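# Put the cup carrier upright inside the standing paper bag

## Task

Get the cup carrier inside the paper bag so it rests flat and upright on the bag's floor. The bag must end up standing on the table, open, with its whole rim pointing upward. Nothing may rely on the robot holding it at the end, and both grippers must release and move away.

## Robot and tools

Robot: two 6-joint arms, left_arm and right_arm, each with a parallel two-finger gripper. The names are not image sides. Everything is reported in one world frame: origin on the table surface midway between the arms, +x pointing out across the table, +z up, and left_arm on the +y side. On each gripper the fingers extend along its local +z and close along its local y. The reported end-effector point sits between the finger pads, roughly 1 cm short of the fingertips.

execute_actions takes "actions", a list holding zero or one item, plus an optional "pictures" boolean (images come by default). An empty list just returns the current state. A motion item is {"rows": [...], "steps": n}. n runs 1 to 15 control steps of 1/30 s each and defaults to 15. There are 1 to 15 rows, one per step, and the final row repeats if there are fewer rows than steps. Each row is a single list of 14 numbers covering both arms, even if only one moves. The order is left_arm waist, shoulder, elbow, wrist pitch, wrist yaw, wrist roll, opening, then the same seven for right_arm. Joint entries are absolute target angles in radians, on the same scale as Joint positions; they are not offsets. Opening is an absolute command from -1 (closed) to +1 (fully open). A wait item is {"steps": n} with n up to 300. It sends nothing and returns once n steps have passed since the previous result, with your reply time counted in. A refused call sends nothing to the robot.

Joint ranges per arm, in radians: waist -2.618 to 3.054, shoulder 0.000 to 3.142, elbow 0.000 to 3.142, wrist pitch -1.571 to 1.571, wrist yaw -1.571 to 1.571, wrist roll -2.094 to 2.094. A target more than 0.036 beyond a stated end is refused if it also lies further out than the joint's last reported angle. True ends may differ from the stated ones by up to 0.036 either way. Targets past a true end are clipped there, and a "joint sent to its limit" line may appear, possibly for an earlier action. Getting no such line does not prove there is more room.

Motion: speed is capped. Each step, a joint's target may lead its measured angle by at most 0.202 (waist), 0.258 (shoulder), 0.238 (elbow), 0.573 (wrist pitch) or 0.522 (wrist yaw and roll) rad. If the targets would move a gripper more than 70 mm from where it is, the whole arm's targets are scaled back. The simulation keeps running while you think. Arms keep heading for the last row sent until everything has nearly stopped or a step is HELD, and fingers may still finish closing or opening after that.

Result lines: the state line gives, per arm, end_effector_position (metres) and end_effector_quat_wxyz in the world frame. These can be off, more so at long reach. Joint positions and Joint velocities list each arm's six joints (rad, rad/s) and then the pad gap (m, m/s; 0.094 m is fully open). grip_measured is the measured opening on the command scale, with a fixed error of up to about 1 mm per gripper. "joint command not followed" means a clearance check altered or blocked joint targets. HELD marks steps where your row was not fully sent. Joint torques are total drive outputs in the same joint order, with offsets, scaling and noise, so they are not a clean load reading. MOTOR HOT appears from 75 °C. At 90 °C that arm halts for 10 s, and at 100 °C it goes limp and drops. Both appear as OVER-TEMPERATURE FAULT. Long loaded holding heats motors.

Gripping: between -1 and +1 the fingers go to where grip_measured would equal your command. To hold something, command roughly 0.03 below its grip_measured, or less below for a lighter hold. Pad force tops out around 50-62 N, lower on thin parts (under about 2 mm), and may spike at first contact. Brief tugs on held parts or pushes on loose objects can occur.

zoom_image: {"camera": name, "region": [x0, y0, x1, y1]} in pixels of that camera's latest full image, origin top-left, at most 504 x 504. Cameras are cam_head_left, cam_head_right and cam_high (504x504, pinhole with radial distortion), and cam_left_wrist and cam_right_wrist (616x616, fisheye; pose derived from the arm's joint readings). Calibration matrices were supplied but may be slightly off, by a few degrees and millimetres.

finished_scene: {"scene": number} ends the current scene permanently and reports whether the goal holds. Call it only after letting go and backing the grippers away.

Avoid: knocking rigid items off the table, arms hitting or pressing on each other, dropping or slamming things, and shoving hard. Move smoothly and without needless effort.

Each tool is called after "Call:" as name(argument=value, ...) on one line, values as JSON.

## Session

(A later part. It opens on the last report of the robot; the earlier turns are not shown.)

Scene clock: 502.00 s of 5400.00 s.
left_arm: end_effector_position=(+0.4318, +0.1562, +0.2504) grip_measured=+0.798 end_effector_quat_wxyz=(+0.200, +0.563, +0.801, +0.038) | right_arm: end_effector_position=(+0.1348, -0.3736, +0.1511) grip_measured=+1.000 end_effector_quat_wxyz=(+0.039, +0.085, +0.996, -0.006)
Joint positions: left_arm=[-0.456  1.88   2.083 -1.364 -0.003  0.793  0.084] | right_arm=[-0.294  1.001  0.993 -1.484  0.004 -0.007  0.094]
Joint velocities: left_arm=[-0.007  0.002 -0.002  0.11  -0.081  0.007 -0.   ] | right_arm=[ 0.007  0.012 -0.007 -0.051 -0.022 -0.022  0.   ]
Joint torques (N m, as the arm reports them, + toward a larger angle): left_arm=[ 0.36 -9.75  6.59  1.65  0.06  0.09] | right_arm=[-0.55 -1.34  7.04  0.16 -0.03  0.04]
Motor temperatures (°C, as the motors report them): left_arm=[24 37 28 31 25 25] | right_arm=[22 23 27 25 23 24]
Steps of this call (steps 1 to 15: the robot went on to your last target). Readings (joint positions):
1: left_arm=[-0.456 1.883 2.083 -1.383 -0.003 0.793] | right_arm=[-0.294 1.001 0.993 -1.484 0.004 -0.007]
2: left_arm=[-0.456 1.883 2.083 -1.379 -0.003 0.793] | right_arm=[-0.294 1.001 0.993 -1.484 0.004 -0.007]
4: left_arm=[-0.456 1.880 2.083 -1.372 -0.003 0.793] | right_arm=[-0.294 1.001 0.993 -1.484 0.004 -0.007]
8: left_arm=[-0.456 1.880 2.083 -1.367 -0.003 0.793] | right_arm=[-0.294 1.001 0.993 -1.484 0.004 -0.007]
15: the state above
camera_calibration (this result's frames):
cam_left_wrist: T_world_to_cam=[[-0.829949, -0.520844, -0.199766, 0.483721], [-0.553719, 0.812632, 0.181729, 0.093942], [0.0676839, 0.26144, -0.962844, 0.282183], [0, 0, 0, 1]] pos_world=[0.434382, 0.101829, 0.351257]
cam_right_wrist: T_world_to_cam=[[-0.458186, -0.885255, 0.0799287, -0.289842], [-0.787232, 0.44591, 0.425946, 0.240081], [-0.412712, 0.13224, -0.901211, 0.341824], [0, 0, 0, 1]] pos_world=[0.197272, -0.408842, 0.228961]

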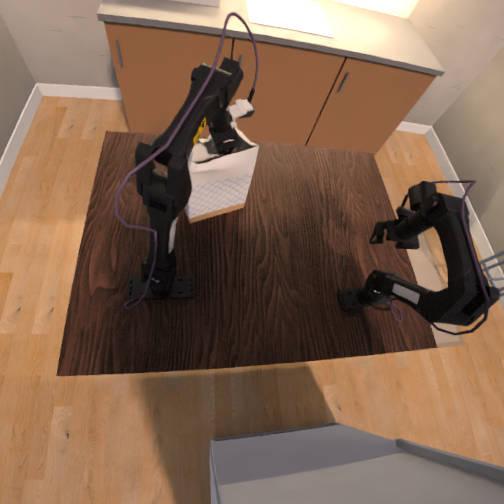

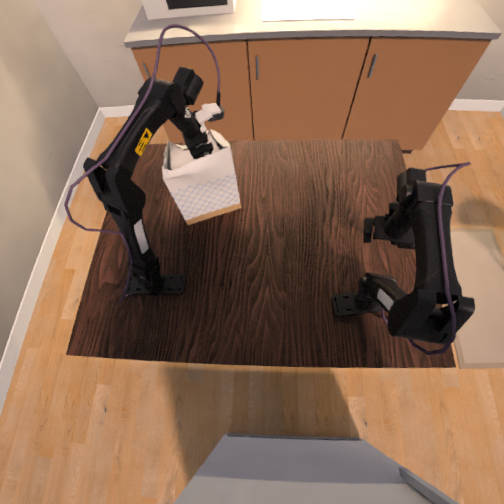

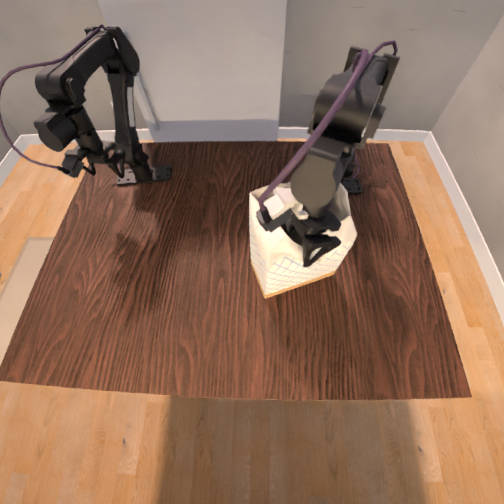

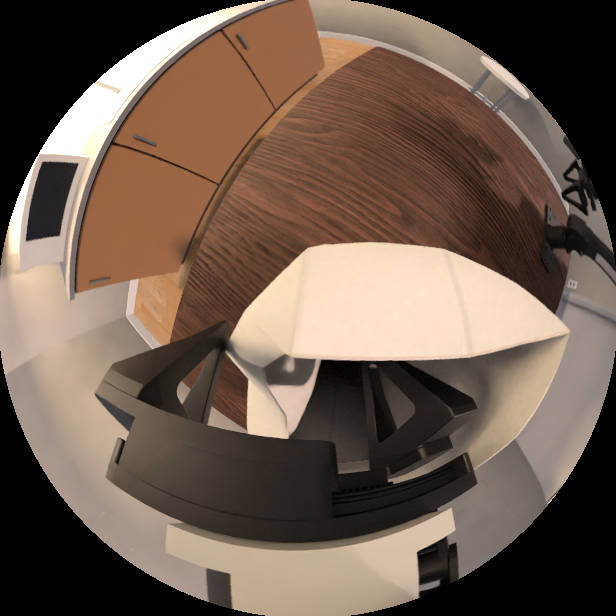

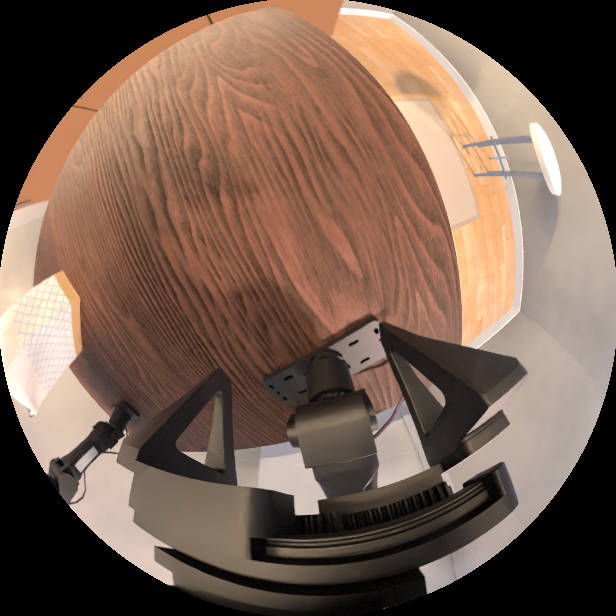

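Call:
execute_actions(actions=[{"rows":[[-0.45,1.9,2.04,-1.33,0,0.8,0.8,-0.3,1.0,1.0,-1.5,0,0,1],[-0.45,1.9,2.04,-1.33,0,0.8,0.8,-0.3,1.0,1.0,-1.5,0,0,1],[-0.45,1.9,2.04,-1.33,0,0.8,0.8,-0.3,1.0,1.0,-1.5,0,0,1],[-0.45,1.9,2.04,-1.33,0,0.8,0.8,-0.3,1.0,1.0,-1.5,0,0,1],[-0.45,1.9,2.04,-1.33,0,0.8,0.8,-0.3,1.0,1.0,-1.5,0,0,1],[-0.40,1.96,2.12,-1.25,0,0.8,0.8,-0.3,1.0,1.0,-1.5,0,0,1]],"steps":15}])

Call:
execute_actions(actions=[{"rows":[[-0.38,1.92,2.4,-1.3,0,0.8,0.8,-0.3,1.0,1.0,-1.5,0,0,1]],"steps":15}], pictures=false)

Call:
execute_actions(actions=[{"rows":[[-0.1,1.4,2.4,-1.5,0,0.5,0.8,-0.3,1.0,1.0,-1.5,0,0,1]],"steps":15}])

Call:
zoom_image(camera="cam_high", region=[220,140,400,320])

Scene clock: 515.53 s of 5400.00 s.
left_arm: end_effector_position=(+0.4701, +0.1670, +0.2245) grip_measured=+0.798 end_effector_quat_wxyz=(+0.202, +0.540, +0.816, +0.044) | right_arm: end_effector_position=(+0.1348, -0.3736, +0.1511) grip_measured=+1.000 end_effector_quat_wxyz=(+0.039, +0.085, +0.996, -0.006)
Joint positions: left_arm=[-0.4    1.966  2.088 -1.275 -0.003  0.793  0.084] | right_arm=[-0.294  1.001  0.993 -1.484  0.004 -0.007  0.094]
Joint velocities: left_arm=[-0.022 -0.007 -0.002  0.081  0.007  0.037 -0.   ] | right_arm=[ 0.022 -0.002  0.007  0.081  0.022  0.007  0.   ]
Joint torques (N m, as the arm reports them, + toward a larger angle): left_arm=[-0.18 -9.58  9.84  1.76  0.05  0.09] | right_arm=[-0.63 -1.26  6.92  0.17 -0.03  0.06]
Motor temperatures (°C, as the motors report them): left_arm=[24 39 28 31 25 25] | right_arm=[22 23 27 25 23 24]
Steps of this call (steps 1 to 15: the robot went on to your last target; steps 16 to 100: nothing new was sent; then 9.70 s passed at rest; steps 101 to 115: all 15 steps of this action). Readings (joint positions):
101: left_arm=[-0.456 1.880 2.079 -1.359 -0.003 0.793] | right_arm=[-0.294 1.001 0.993 -1.484 0.004 -0.007]
102: left_arm=[-0.456 1.880 2.074 -1.355 -0.003 0.793] | right_arm=[-0.294 1.001 0.993 -1.484 0.004 -0.007]
104: left_arm=[-0.456 1.884 2.065 -1.351 -0.003 0.793] | right_arm=[-0.294 1.001 0.993 -1.484 0.004 -0.007]
108: left_arm=[-0.434 1.925 2.086 -1.316 0.000 0.793] | right_arm=[-0.294 1.001 0.993 -1.484 0.004 -0.007]
115: the state above
camera_calibration (this result's frames):
cam_left_wrist: T_world_to_cam=[[-0.797949, -0.567135, -0.204047, 0.509618], [-0.599777, 0.780602, 0.175863, 0.139402], [0.0595414, 0.262712, -0.963035, 0.255411], [0, 0, 0, 1]] pos_world=[0.475051, 0.113105, 0.32544]
cam_right_wrist: T_world_to_cam=[[-0.458186, -0.885255, 0.0799287, -0.289842], [-0.787232, 0.44591, 0.425946, 0.240081], [-0.412712, 0.13224, -0.901211, 0.341824], [0, 0, 0, 1]] pos_world=[0.197272, -0.408842, 0.228961]

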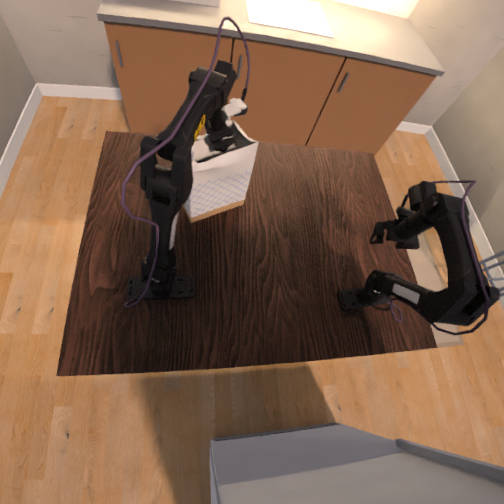

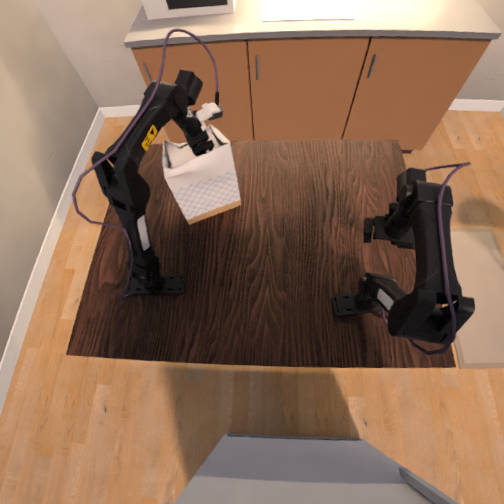

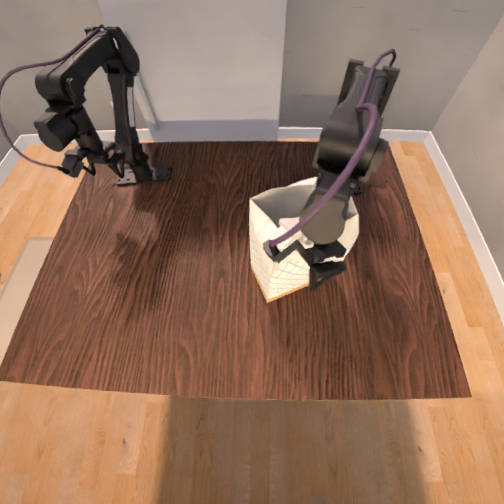

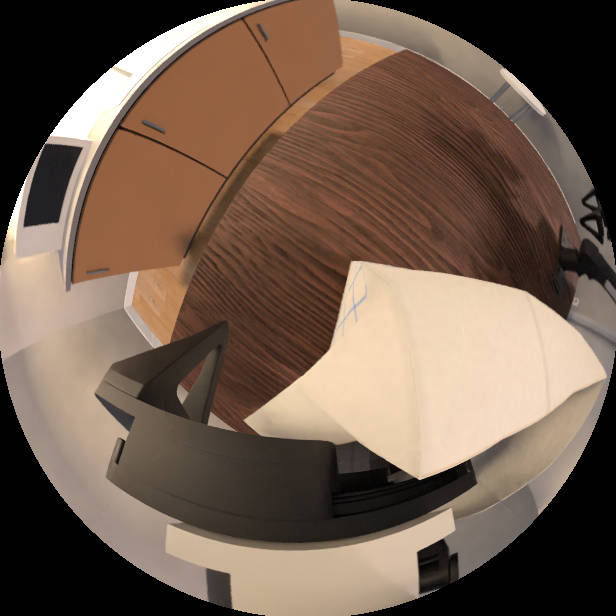

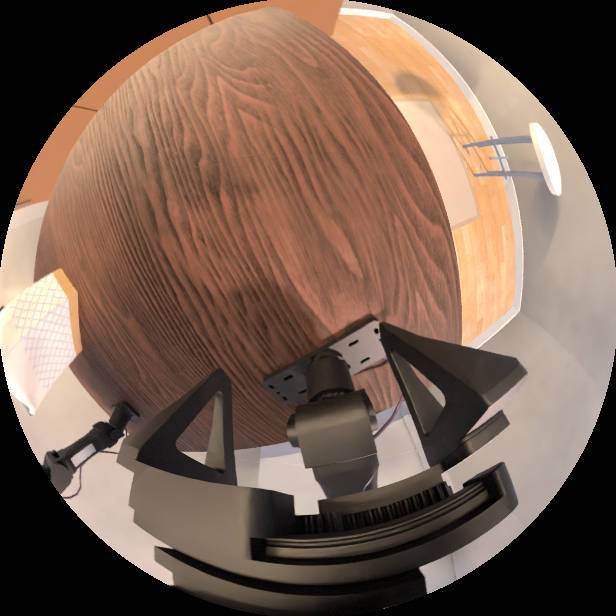

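Scene clock: 516.03 s of 5400.00 s.
left_arm: end_effector_position=(+0.4821, +0.1678, +0.3521) grip_measured=+0.798 end_effector_quat_wxyz=(+0.360, +0.508, +0.778, +0.080) | right_arm: end_effector_position=(+0.1348, -0.3736, +0.1511) grip_measured=+1.000 end_effector_quat_wxyz=(+0.039, +0.085, +0.996, -0.006)
Joint positions: left_arm=[-0.389  1.911  2.387 -1.29  -0.003  0.793  0.084] | right_arm=[-0.294  1.001  0.993 -1.484  0.004 -0.007  0.094]
Joint velocities: left_arm=[-0.002  0.051 -0.007 -0.081 -0.007 -0.037  0.   ] | right_arm=[-0.007 -0.012 -0.012 -0.037  0.066 -0.007  0.   ]
Joint torques (N m, as the arm reports them, + toward a larger angle): left_arm=[ 0.42 -7.75  7.52  1.99  0.05  0.08] | right_arm=[-0.53 -1.41  6.99  0.19 -0.01 -0.01]
Motor temperatures (°C, as the motors report them): left_arm=[24 39 28 31 25 25] | right_arm=[22 23 27 25 23 24]
Steps of this call (steps 1 to 15: all 15 steps of this action). Readings (joint positions):
1: left_arm=[-0.399 1.971 2.118 -1.292 -0.003 0.793] | right_arm=[-0.294 1.001 0.993 -1.484 0.004 -0.007]
2: left_arm=[-0.399 1.979 2.161 -1.300 -0.003 0.793] | right_arm=[-0.294 1.001 0.993 -1.484 0.004 -0.007]
4: left_arm=[-0.396 1.980 2.252 -1.300 -0.003 0.793] | right_arm=[-0.294 1.001 0.993 -1.484 0.004 -0.007]
8: left_arm=[-0.390 1.935 2.369 -1.289 -0.003 0.793] | right_arm=[-0.294 1.001 0.993 -1.484 0.004 -0.007]
15: the state above

Scene clock: 516.53 s of 5400.00 s.
left_arm: end_effector_position=(+0.3454, +0.3101, +0.4956) grip_measured=+0.798 end_effector_quat_wxyz=(+0.498, +0.272, +0.814, +0.124) | right_arm: end_effector_position=(+0.1348, -0.3736, +0.1511) grip_measured=+1.000 end_effector_quat_wxyz=(+0.039, +0.085, +0.996, -0.006)
Joint positions: left_arm=[-0.111  1.446  2.383 -1.431 -0.009  0.561  0.084] | right_arm=[-0.294  1.001  0.993 -1.484  0.004 -0.007  0.094]
Joint velocities: left_arm=[ 0.042 -1.17  -0.002 -0.286 -0.051 -0.315 -0.   ] | right_arm=[-0.022 -0.017  0.027  0.022 -0.051 -0.066  0.   ]
Joint torques (N m, as the arm reports them, + toward a larger angle): left_arm=[ 0.54 -0.29  5.67  2.08  0.11 -0.13] | right_arm=[-0.55 -1.42  7.03  0.17 -0.07  0.04]
Motor temperatures (°C, as the motors report them): left_arm=[24 39 28 31 25 25] | right_arm=[22 23 27 25 23 24]
Steps of this call (steps 1 to 15: all 15 steps of this action). Readings (joint positions):
1: left_arm=[-0.381 1.905 2.386 -1.297 0.002 0.774] | right_arm=[-0.294 1.001 0.993 -1.484 0.004 -0.007]
2: left_arm=[-0.365 1.895 2.384 -1.314 0.005 0.751] | right_arm=[-0.294 1.001 0.993 -1.484 0.004 -0.007]
4: left_arm=[-0.312 1.857 2.383 -1.344 0.006 0.713] | right_arm=[-0.294 1.001 0.993 -1.484 0.004 -0.007]
8: left_arm=[-0.182 1.735 2.383 -1.380 -0.001 0.649] | right_arm=[-0.294 1.001 0.993 -1.484 0.004 -0.007]
15: the state above
camera_calibration (this result's frames):
cam_left_wrist: T_world_to_cam=[[-0.275866, -0.909592, -0.310708, 0.525317], [-0.791213, 0.398437, -0.463929, 0.406999], [0.545784, 0.117853, -0.829597, 0.29718], [0, 0, 0, 1]] pos_world=[0.304744, 0.280638, 0.598578]
cam_right_wrist: T_world_to_cam=[[-0.458186, -0.885255, 0.0799287, -0.289842], [-0.787232, 0.44591, 0.425946, 0.240081], [-0.412712, 0.13224, -0.901211, 0.341824], [0, 0, 0, 1]] pos_world=[0.197272, -0.408842, 0.228961]

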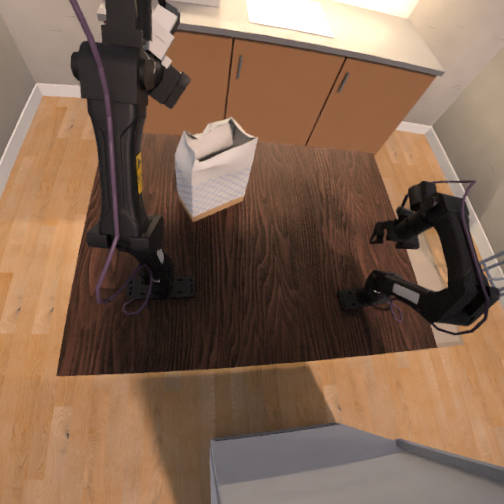

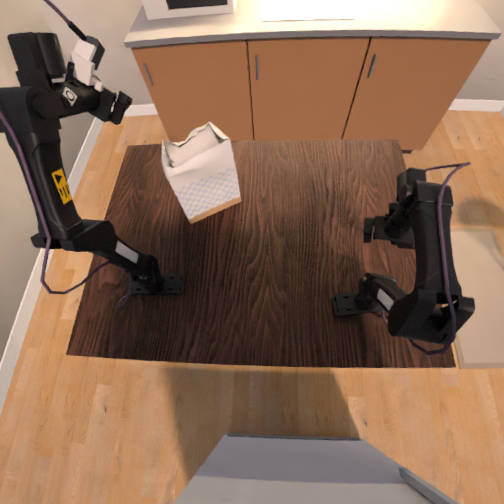

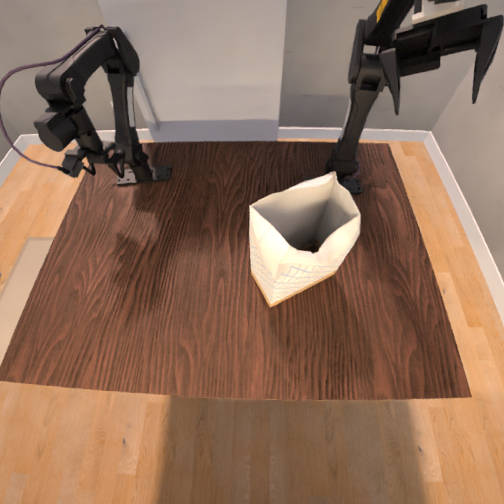

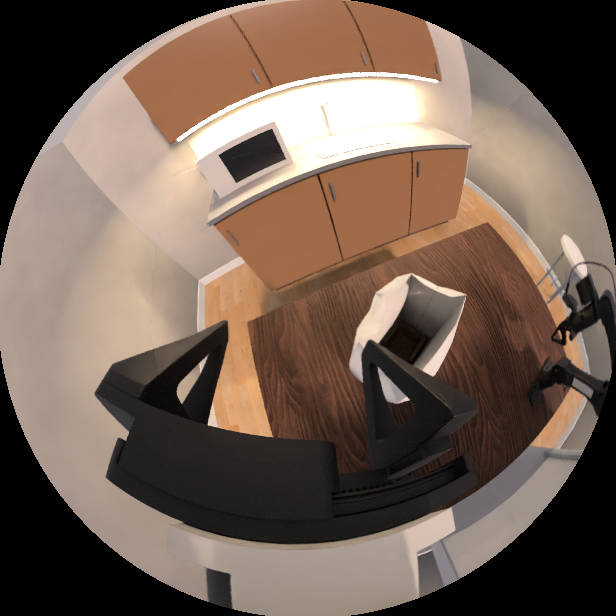

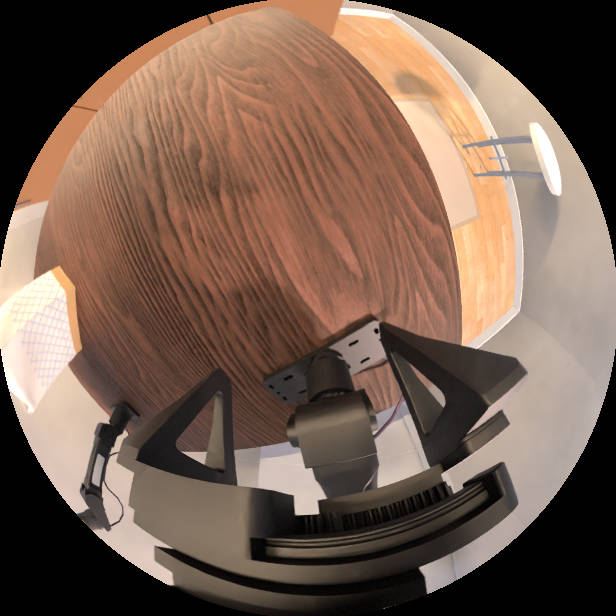

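Region (220, 140, 400, 320) of cam_high's 504x504 image, scaled by 2.800, with more detail than that image has.

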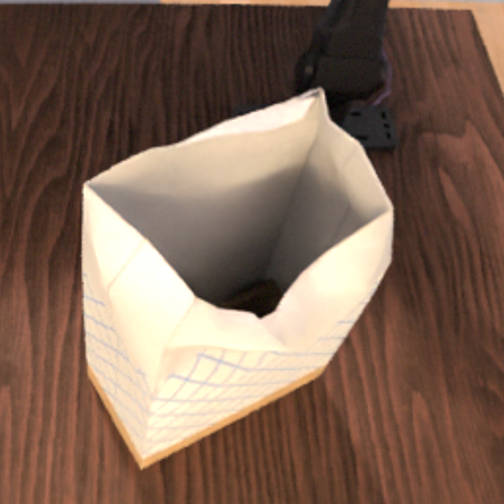

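Call:
execute_actions(actions=[])

Scene clock: 528.60 s of 5400.00 s.
left_arm: end_effector_position=(+0.3184, +0.3125, +0.5037) grip_measured=+0.798 end_effector_quat_wxyz=(+0.508, +0.251, +0.816, +0.113) | right_arm: end_effector_position=(+0.1348, -0.3736, +0.1511) grip_measured=+1.000 end_effector_quat_wxyz=(+0.039, +0.085, +0.996, -0.006)
Joint positions: left_arm=[-0.11   1.396  2.402 -1.482 -0.008  0.513  0.084] | right_arm=[-0.294  1.001  0.993 -1.484  0.004 -0.007  0.094]
Joint velocities: left_arm=[ 0.002  0.002  0.012 -0.051 -0.081  0.022  0.   ] | right_arm=[-0.002 -0.017 -0.012  0.007 -0.066 -0.022  0.   ]
Joint torques (N m, as the arm reports them, + toward a larger angle): left_arm=[ 0.63 -1.38  3.81  2.27  0.1  -0.07] | right_arm=[-0.43 -1.25  6.97  0.16 -0.09  0.03]
Motor temperatures (°C, as the motors report them): left_arm=[24 36 28 31 25 25] | right_arm=[22 23 27 25 23 24]
Steps of this call (steps 1 to 30: the robot went on to your last target; steps 31 to 90: nothing new was sent; then 9.07 s passed at rest). Readings (joint positions):
1: left_arm=[-0.111 1.411 2.386 -1.440 -0.009 0.551] | right_arm=[-0.294 1.001 0.993 -1.484 0.004 -0.007]
2: left_arm=[-0.110 1.386 2.392 -1.448 -0.009 0.543] | right_arm=[-0.294 1.001 0.993 -1.484 0.004 -0.007]
4: left_arm=[-0.110 1.359 2.401 -1.457 -0.008 0.533] | right_arm=[-0.294 1.001 0.993 -1.484 0.004 -0.007]
8: left_arm=[-0.110 1.372 2.402 -1.470 -0.008 0.521] | right_arm=[-0.294 1.001 0.993 -1.484 0.004 -0.007]
90: the state above
All arms were judged still, so your last target was given up. Only a new action makes them travel on or press farther. Fingers that are still opening or closing keep moving.
camera_calibration (this result's frames):
cam_left_wrist: T_world_to_cam=[[-0.251538, -0.928226, -0.27409, 0.502223], [-0.79257, 0.360088, -0.492107, 0.414963], [0.555483, 0.0934515, -0.82626, 0.321213], [0, 0, 0, 1]] pos_world=[0.276787, 0.286736, 0.607266]
cam_right_wrist: T_world_to_cam=[[-0.458186, -0.885255, 0.0799287, -0.289842], [-0.787232, 0.44591, 0.425946, 0.240081], [-0.412712, 0.13224, -0.901211, 0.341824], [0, 0, 0, 1]] pos_world=[0.197272, -0.408842, 0.228961]

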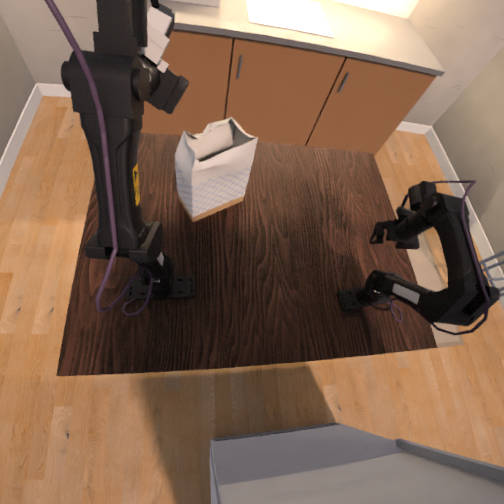

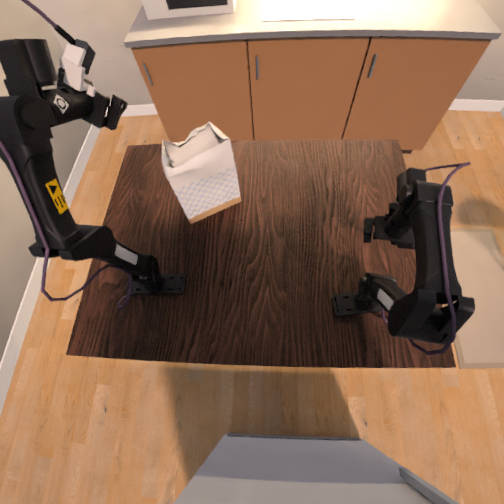

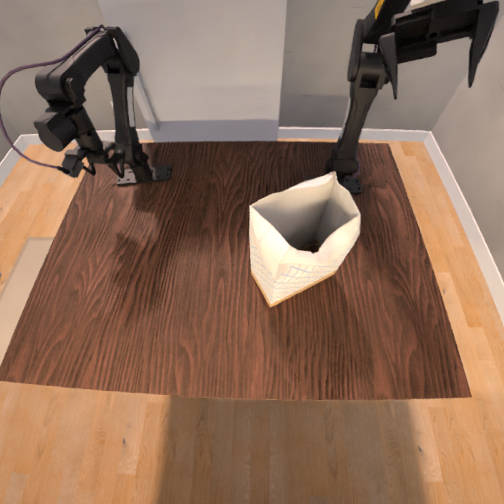

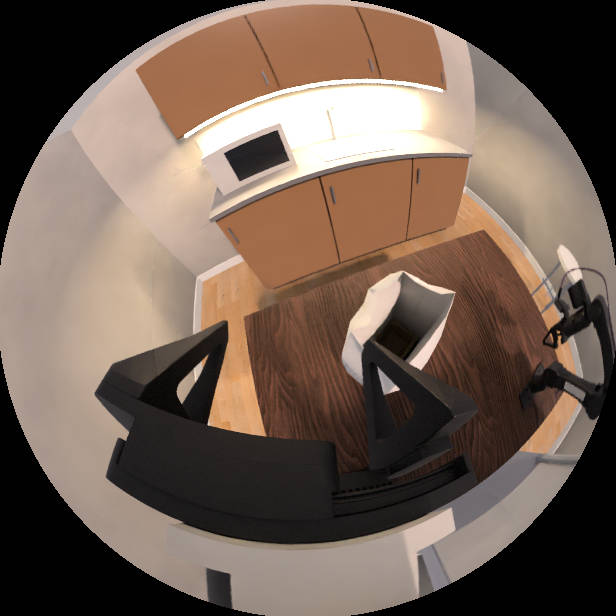

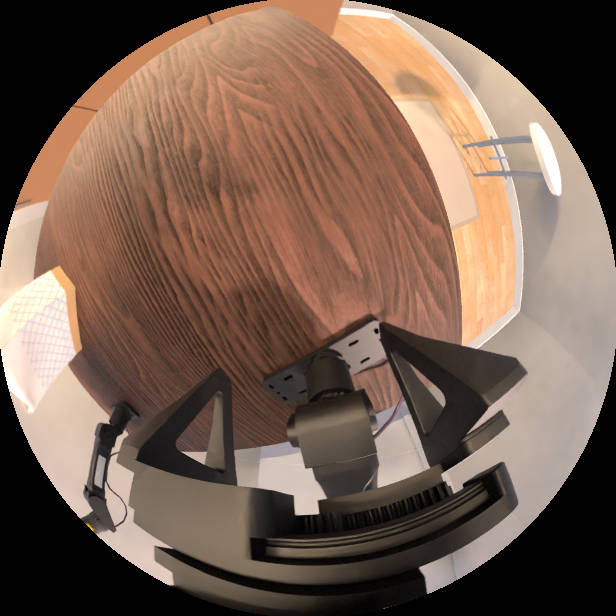

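Call:
execute_actions(actions=[{"rows":[[-0.437,1.6,2.1,-1.5,0,1.5,-1,-0.3,1.0,1.0,-1.5,0,0,1]],"steps":15}], pictures=false)

Call:
execute_actions(actions=[{"steps":30}], pictures=false)

Call:
execute_actions(actions=[{"rows":[[-0.437,1.68,2.05,-1.5,0,1.5,-1,-0.3,1.0,1.0,-1.5,0,0,1],[-0.437,1.68,2.05,-1.5,0,1.5,-1,-0.3,1.0,1.0,-1.5,0,0,1],[-0.437,1.68,2.05,-1.5,0,1.5,-1,-0.3,1.0,1.0,-1.5,0,0,1],[-0.437,1.68,2.05,-1.5,0,1.5,-1,-0.3,1.0,1.0,-1.5,0,0,1],[-0.437,1.68,2.05,-1.5,0,1.5,-1,-0.3,1.0,1.0,-1.5,0,0,1],[-0.437,1.76,2.0,-1.5,0,1.5,-1,-0.3,1.0,1.0,-1.5,0,0,1],[-0.437,1.76,2.0,-1.5,0,1.5,-1,-0.3,1.0,1.0,-1.5,0,0,1],[-0.437,1.76,2.0,-1.5,0,1.5,-1,-0.3,1.0,1.0,-1.5,0,0,1],[-0.437,1.76,2.0,-1.5,0,1.5,-1,-0.3,1.0,1.0,-1.5,0,0,1],[-0.437,1.76,2.0,-1.5,0,1.5,-1,-0.3,1.0,1.0,-1.5,0,0,1],[-0.437,1.85,1.96,-1.5,0,1.5,-1,-0.3,1.0,1.0,-1.5,0,0,1]],"steps":15}])

Scene clock: 543.90 s of 5400.00 s.
left_arm: end_effector_position=(+0.3762, +0.1910, +0.3273) grip_measured=-0.997 end_effector_quat_wxyz=(+0.233, +0.750, +0.606, +0.125) | right_arm: end_effector_position=(+0.1348, -0.3736, +0.1511) grip_measured=+1.000 end_effector_quat_wxyz=(+0.039, +0.085, +0.996, -0.006)
Joint positions: left_arm=[-0.435  1.647  2.091 -1.48  -0.006  1.372  0.   ] | right_arm=[-0.294  1.001  0.993 -1.484  0.004 -0.007  0.094]
Joint velocities: left_arm=[-0.007 -0.002 -0.007 -0.066 -0.037  0.799  0.   ] | right_arm=[-0.017  0.002  0.002  0.007  0.007  0.051  0.   ]
Joint torques (N m, as the arm reports them, + toward a larger angle): left_arm=[-0.2  -9.04  6.88  1.47  0.07  0.11] | right_arm=[-0.35 -1.19  6.82  0.14 -0.02  0.03]
Motor temperatures (°C, as the motors report them): left_arm=[24 34 27 32 25 25] | right_arm=[22 23 27 25 23 24]
Steps of this call (steps 1 to 90: nothing new was sent; then 11.80 s passed at rest; steps 91 to 105: all 15 steps of this action). Readings (joint positions):
91: left_arm=[-0.126 1.400 2.389 -1.478 -0.015 0.549] | right_arm=[-0.294 1.001 0.993 -1.484 0.004 -0.007]
92: left_arm=[-0.156 1.403 2.371 -1.478 -0.015 0.593] | right_arm=[-0.294 1.001 0.993 -1.484 0.004 -0.007]
94: left_arm=[-0.219 1.426 2.320 -1.477 -0.015 0.682] | right_arm=[-0.294 1.001 0.993 -1.484 0.004 -0.007]
98: left_arm=[-0.353 1.517 2.200 -1.477 -0.015 0.928] | right_arm=[-0.294 1.001 0.993 -1.484 0.004 -0.007]
105: the state above

Scene clock: 544.90 s of 5400.00 s.
left_arm: end_effector_position=(+0.3702, +0.1937, +0.3375) grip_measured=-0.997 end_effector_quat_wxyz=(+0.237, +0.782, +0.557, +0.146) | right_arm: end_effector_position=(+0.1348, -0.3736, +0.1511) grip_measured=+1.000 end_effector_quat_wxyz=(+0.039, +0.085, +0.996, -0.006)
Joint positions: left_arm=[-0.435  1.617  2.091 -1.481 -0.006  1.493  0.   ] | right_arm=[-0.294  1.001  0.993 -1.484  0.004 -0.007  0.094]
Joint velocities: left_arm=[-0.017 -0.032  0.007  0.007  0.022 -0.037 -0.001] | right_arm=[-0.002  0.012 -0.002  0.007 -0.007 -0.007  0.   ]
Joint torques (N m, as the arm reports them, + toward a larger angle): left_arm=[-0.17 -6.64  6.9   1.54  0.09  0.08] | right_arm=[-0.51 -1.29  6.98  0.21 -0.02  0.05]
Motor temperatures (°C, as the motors report them): left_arm=[24 34 27 32 25 25] | right_arm=[22 23 27 25 23 24]
Steps of this call (steps 1 to 30: the robot went on to your last target). Readings (joint positions):
1: left_arm=[-0.435 1.645 2.091 -1.480 -0.006 1.396] | right_arm=[-0.294 1.001 0.993 -1.484 0.004 -0.007]
2: left_arm=[-0.435 1.639 2.091 -1.481 -0.006 1.416] | right_arm=[-0.294 1.001 0.993 -1.484 0.004 -0.007]
4: left_arm=[-0.435 1.627 2.091 -1.481 -0.006 1.444] | right_arm=[-0.294 1.001 0.993 -1.484 0.004 -0.007]
8: left_arm=[-0.435 1.617 2.091 -1.481 -0.006 1.473] | right_arm=[-0.294 1.001 0.993 -1.484 0.004 -0.007]
30: the state above
All arms were judged still, so your last target was given up. Only a new action makes them travel on or press farther. Fingers that are still opening or closing keep moving.

Scene clock: 545.40 s of 5400.00 s.
left_arm: end_effector_position=(+0.3936, +0.1834, +0.2182) grip_measured=-0.997 end_effector_quat_wxyz=(+0.088, +0.810, +0.576, +0.057) | right_arm: end_effector_position=(+0.1348, -0.3736, +0.1511) grip_measured=+1.000 end_effector_quat_wxyz=(+0.039, +0.085, +0.996, -0.006)
Joint positions: left_arm=[-0.435  1.853  1.974 -1.482 -0.006  1.493  0.   ] | right_arm=[-0.294  1.001  0.993 -1.484  0.004 -0.007  0.094]
Joint velocities: left_arm=[-0.012  0.432 -0.217  0.007  0.051  0.051 -0.   ] | right_arm=[-0.017 -0.007  0.002  0.007 -0.051 -0.007  0.   ]
Joint torques (N m, as the arm reports them, + toward a larger angle): left_arm=[-0.06 -9.94  6.76  0.82  0.16  0.11] | right_arm=[-0.36 -1.19  6.99  0.17 -0.02  0.04]
Motor temperatures (°C, as the motors report them): left_arm=[24 34 27 32 25 25] | right_arm=[22 23 27 25 23 24]
Steps of this call (steps 1 to 15: all 15 steps of this action). Readings (joint positions):
1: left_arm=[-0.435 1.621 2.090 -1.481 -0.006 1.493] | right_arm=[-0.294 1.001 0.993 -1.484 0.004 -0.007]
2: left_arm=[-0.435 1.627 2.090 -1.481 -0.006 1.493] | right_arm=[-0.294 1.001 0.993 -1.484 0.004 -0.007]
4: left_arm=[-0.435 1.647 2.084 -1.482 -0.006 1.493] | right_arm=[-0.294 1.001 0.993 -1.484 0.004 -0.007]
8: left_arm=[-0.435 1.707 2.043 -1.482 -0.006 1.493] | right_arm=[-0.294 1.001 0.993 -1.484 0.004 -0.007]
15: the state above
camera_calibration (this result's frames):
cam_left_wrist: T_world_to_cam=[[-0.974933, 0.141889, -0.171387, 0.389094], [0.0500754, 0.890443, 0.452332, -0.25446], [0.216791, 0.432411, -0.875227, 0.137479], [0, 0, 0, 1]] pos_world=[0.362278, 0.111927, 0.302112]
cam_right_wrist: T_world_to_cam=[[-0.458186, -0.885255, 0.0799287, -0.289842], [-0.787232, 0.44591, 0.425946, 0.240081], [-0.412712, 0.13224, -0.901211, 0.341824], [0, 0, 0, 1]] pos_world=[0.197272, -0.408842, 0.228961]

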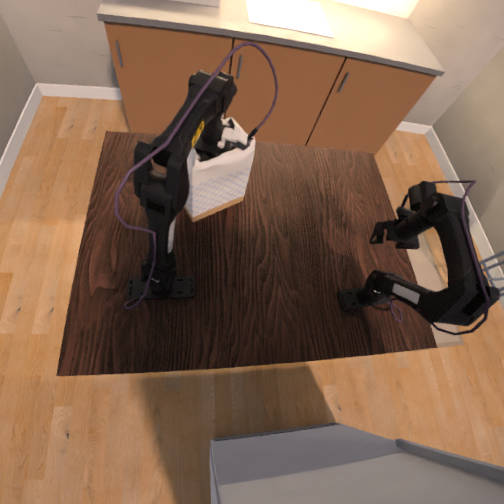

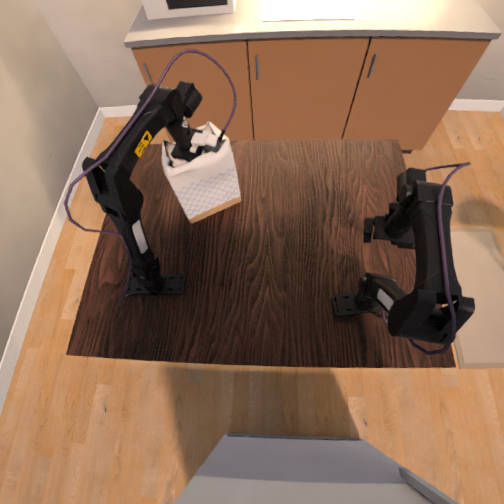

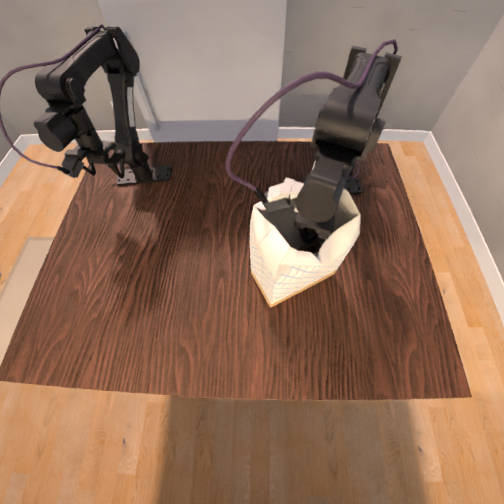

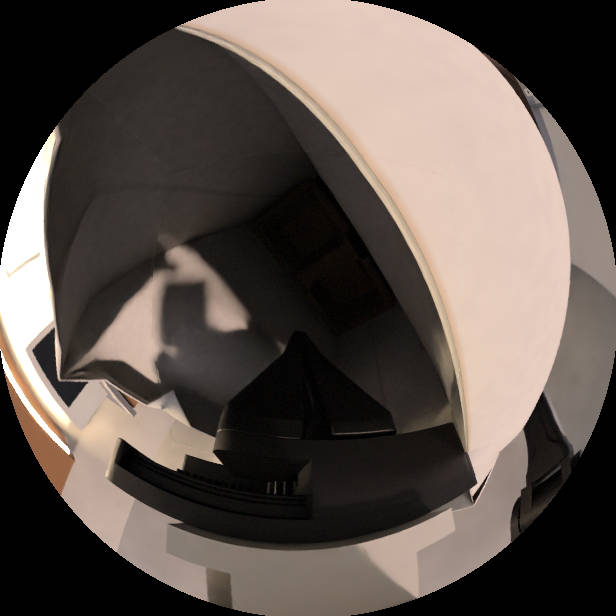

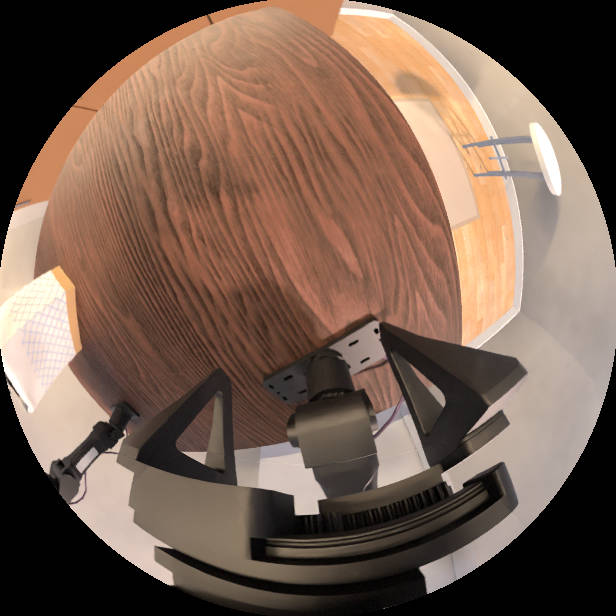

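Call:
execute_actions(actions=[{"rows":[[-0.42,1.87,2.02,-1.45,0,1.5,-1,-0.3,1.0,1.0,-1.5,0,0,1],[-0.42,1.87,2.02,-1.45,0,1.5,-1,-0.3,1.0,1.0,-1.5,0,0,1],[-0.42,1.87,2.02,-1.45,0,1.5,-1,-0.3,1.0,1.0,-1.5,0,0,1],[-0.42,1.87,2.02,-1.45,0,1.5,-1,-0.3,1.0,1.0,-1.5,0,0,1],[-0.42,1.85,2.08,-1.45,0,1.5,-1,-0.3,1.0,1.0,-1.5,0,0,1],[-0.42,1.85,2.08,-1.45,0,1.5,-1,-0.3,1.0,1.0,-1.5,0,0,1],[-0.42,1.85,2.08,-1.45,0,1.5,-1,-0.3,1.0,1.0,-1.5,0,0,1],[-0.42,1.85,2.08,-1.45,0,1.5,-1,-0.3,1.0,1.0,-1.5,0,0,1],[-0.42,1.83,2.15,-1.45,0,1.5,-1,-0.3,1.0,1.0,-1.5,0,0,1],[-0.42,1.83,2.15,-1.45,0,1.5,-1,-0.3,1.0,1.0,-1.5,0,0,1],[-0.42,1.83,2.15,-1.45,0,1.5,-1,-0.3,1.0,1.0,-1.5,0,0,1],[-0.42,1.8,2.24,-1.45,0,1.5,-1,-0.3,1.0,1.0,-1.5,0,0,1]],"steps":15}], pictures=false)

Call:
execute_actions(actions=[{"rows":[[-0.42,1.7,2.4,-1.45,0,1.5,-1,-0.3,1.0,1.0,-1.5,0,0,1]],"steps":15}], pictures=false)

Call:
execute_actions(actions=[{"rows":[[-0.1,1.4,2.4,-1.5,0,0.5,0.8,-0.3,1.0,1.0,-1.5,0,0,1]],"steps":15}])

Scene clock: 554.73 s of 5400.00 s.
left_arm: end_effector_position=(+0.4230, +0.1734, +0.2949) grip_measured=-0.997 end_effector_quat_wxyz=(+0.201, +0.790, +0.566, +0.125) | right_arm: end_effector_position=(+0.1348, -0.3736, +0.1511) grip_measured=+1.000 end_effector_quat_wxyz=(+0.039, +0.085, +0.996, -0.006)
Joint positions: left_arm=[-0.429  1.837  2.196 -1.451 -0.006  1.493  0.   ] | right_arm=[-0.294  1.001  0.993 -1.484  0.004 -0.007  0.094]
Joint velocities: left_arm=[ 0.002 -0.369  0.393  0.022  0.037  0.022  0.001] | right_arm=[ 0.002 -0.002 -0.007  0.022 -0.007 -0.081  0.   ]
Joint torques (N m, as the arm reports them, + toward a larger angle): left_arm=[ 0.55 -8.55  8.06  1.53  0.09  0.08] | right_arm=[-0.57 -1.12  7.03  0.16 -0.06  0.06]
Motor temperatures (°C, as the motors report them): left_arm=[24 37 28 31 25 25] | right_arm=[22 23 27 25 23 24]
Steps of this call (steps 1 to 30: the robot went on to your last target; steps 31 to 90: nothing new was sent; then 5.83 s passed at rest; steps 91 to 105: all 15 steps of this action). Readings (joint positions):
91: left_arm=[-0.435 1.869 1.967 -1.482 -0.006 1.493] | right_arm=[-0.294 1.001 0.993 -1.484 0.004 -0.007]
92: left_arm=[-0.434 1.869 1.972 -1.478 -0.006 1.493] | right_arm=[-0.294 1.001 0.993 -1.484 0.004 -0.007]
94: left_arm=[-0.431 1.869 1.985 -1.472 -0.006 1.493] | right_arm=[-0.294 1.001 0.993 -1.484 0.004 -0.007]
98: left_arm=[-0.429 1.868 2.041 -1.464 -0.006 1.493] | right_arm=[-0.294 1.001 0.993 -1.484 0.004 -0.007]
105: the state above

Scene clock: 555.23 s of 5400.00 s.
left_arm: end_effector_position=(+0.3951, +0.1855, +0.4166) grip_measured=-0.997 end_effector_quat_wxyz=(+0.342, +0.744, +0.533, +0.210) | right_arm: end_effector_position=(+0.1348, -0.3736, +0.1511) grip_measured=+1.000 end_effector_quat_wxyz=(+0.039, +0.085, +0.996, -0.006)
Joint positions: left_arm=[-0.429  1.688  2.391 -1.447 -0.006  1.495  0.   ] | right_arm=[-0.294  1.001  0.993 -1.484  0.004 -0.007  0.094]
Joint velocities: left_arm=[ 0.002  0.09   0.007 -0.095 -0.022  0.022 -0.   ] | right_arm=[ 0.012  0.012 -0.002  0.007  0.007 -0.051  0.   ]
Joint torques (N m, as the arm reports them, + toward a larger angle): left_arm=[ 0.52 -5.02  6.32  2.24  0.09  0.06] | right_arm=[-0.4  -1.29  6.95  0.21 -0.07  0.03]
Motor temperatures (°C, as the motors report them): left_arm=[24 37 28 31 25 25] | right_arm=[22 23 27 25 23 24]
Steps of this call (steps 1 to 15: all 15 steps of this action). Readings (joint positions):
1: left_arm=[-0.429 1.825 2.220 -1.454 -0.006 1.493] | right_arm=[-0.294 1.001 0.993 -1.484 0.004 -0.007]
2: left_arm=[-0.429 1.814 2.250 -1.454 -0.006 1.493] | right_arm=[-0.294 1.001 0.993 -1.484 0.004 -0.007]
4: left_arm=[-0.429 1.783 2.309 -1.452 -0.006 1.493] | right_arm=[-0.294 1.001 0.993 -1.484 0.004 -0.007]
8: left_arm=[-0.429 1.703 2.379 -1.447 -0.006 1.493] | right_arm=[-0.294 1.001 0.993 -1.484 0.004 -0.007]
15: the state above

Scene clock: 555.73 s of 5400.00 s.
left_arm: end_effector_position=(+0.3105, +0.3149, +0.5107) grip_measured=+0.798 end_effector_quat_wxyz=(+0.513, +0.287, +0.796, +0.145) | right_arm: end_effector_position=(+0.1348, -0.3736, +0.1511) grip_measured=+1.000 end_effector_quat_wxyz=(+0.039, +0.085, +0.996, -0.006)
Joint positions: left_arm=[-0.105  1.37   2.395 -1.47  -0.009  0.617  0.084] | right_arm=[-0.294  1.001  0.993 -1.484  0.004 -0.007  0.094]
Joint velocities: left_arm=[ 0.007 -0.012 -0.002 -0.11   0.007 -0.696 -0.001] | right_arm=[ 0.007  0.002 -0.007  0.022  0.022 -0.037  0.   ]
Joint torques (N m, as the arm reports them, + toward a larger angle): left_arm=[ 0.32  1.08  4.25  2.23  0.15 -0.07] | right_arm=[-0.48 -1.37  6.82  0.18 -0.07  0.04]
Motor temperatures (°C, as the motors report them): left_arm=[24 37 28 31 25 25] | right_arm=[22 23 27 25 23 24]
Steps of this call (steps 1 to 15: all 15 steps of this action). Readings (joint positions):
1: left_arm=[-0.417 1.680 2.388 -1.447 0.001 1.453] | right_arm=[-0.294 1.001 0.993 -1.484 0.004 -0.007]
2: left_arm=[-0.391 1.668 2.383 -1.450 0.004 1.403] | right_arm=[-0.294 1.001 0.993 -1.484 0.004 -0.007]
4: left_arm=[-0.318 1.624 2.382 -1.453 0.003 1.303] | right_arm=[-0.294 1.001 0.993 -1.484 0.004 -0.007]
8: left_arm=[-0.147 1.490 2.382 -1.456 -0.005 1.009] | right_arm=[-0.294 1.001 0.993 -1.484 0.004 -0.007]
15: the state above
camera_calibration (this result's frames):
cam_left_wrist: T_world_to_cam=[[-0.275295, -0.888826, -0.366334, 0.546432], [-0.75861, 0.434915, -0.485138, 0.373654], [0.590528, 0.144349, -0.794003, 0.287755], [0, 0, 0, 1]] pos_world=[0.26396, 0.281638, 0.609929]
cam_right_wrist: T_world_to_cam=[[-0.458186, -0.885255, 0.0799287, -0.289842], [-0.787232, 0.44591, 0.425946, 0.240081], [-0.412712, 0.13224, -0.901211, 0.341824], [0, 0, 0, 1]] pos_world=[0.197272, -0.408842, 0.228961]

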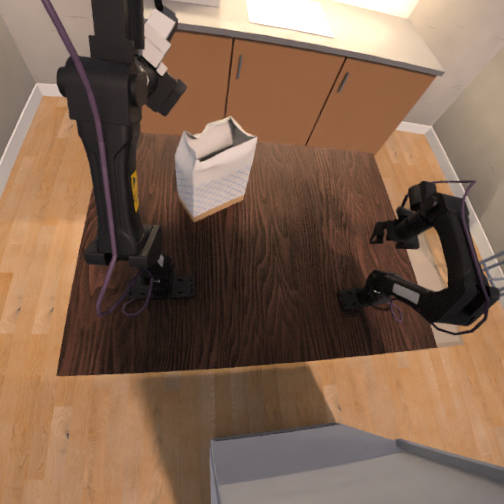

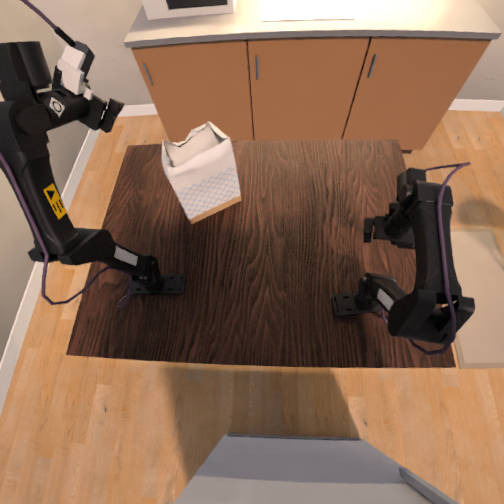

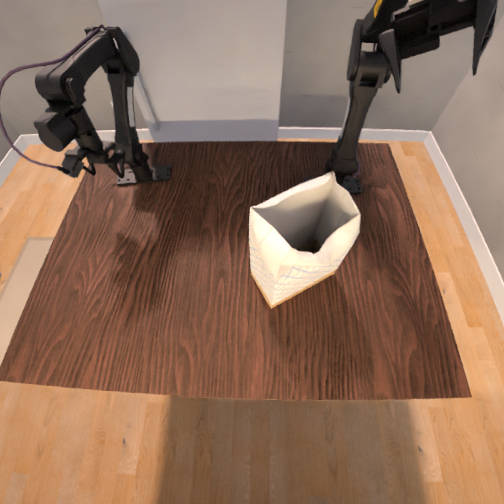

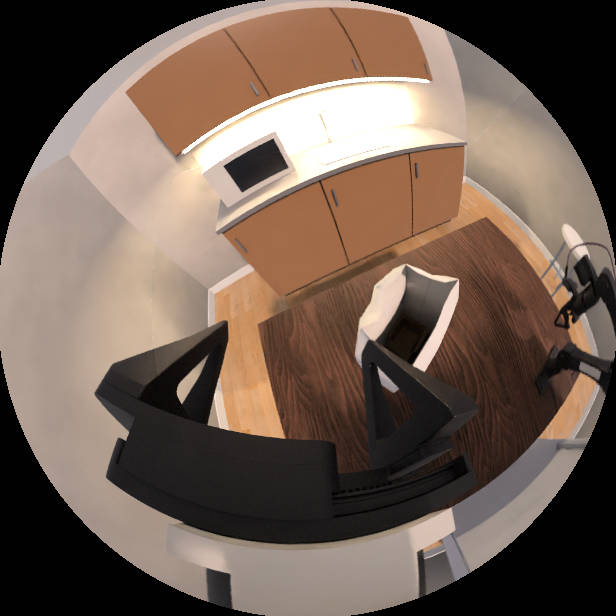

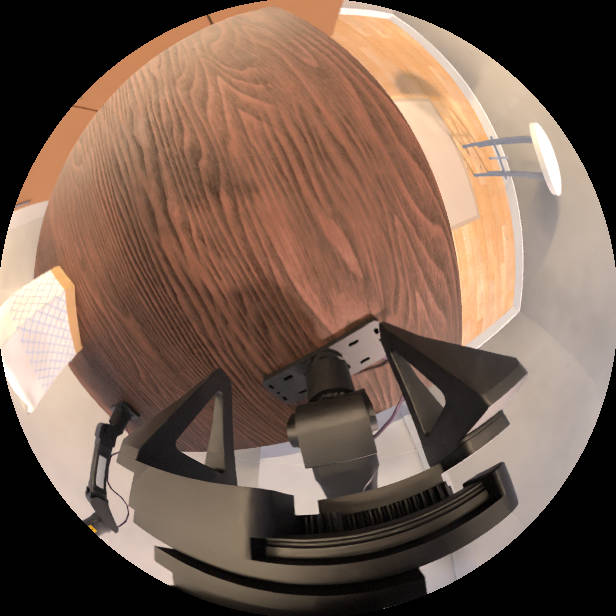

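Call:
finished_scene(scene=1)

The scene is finished: the task was done.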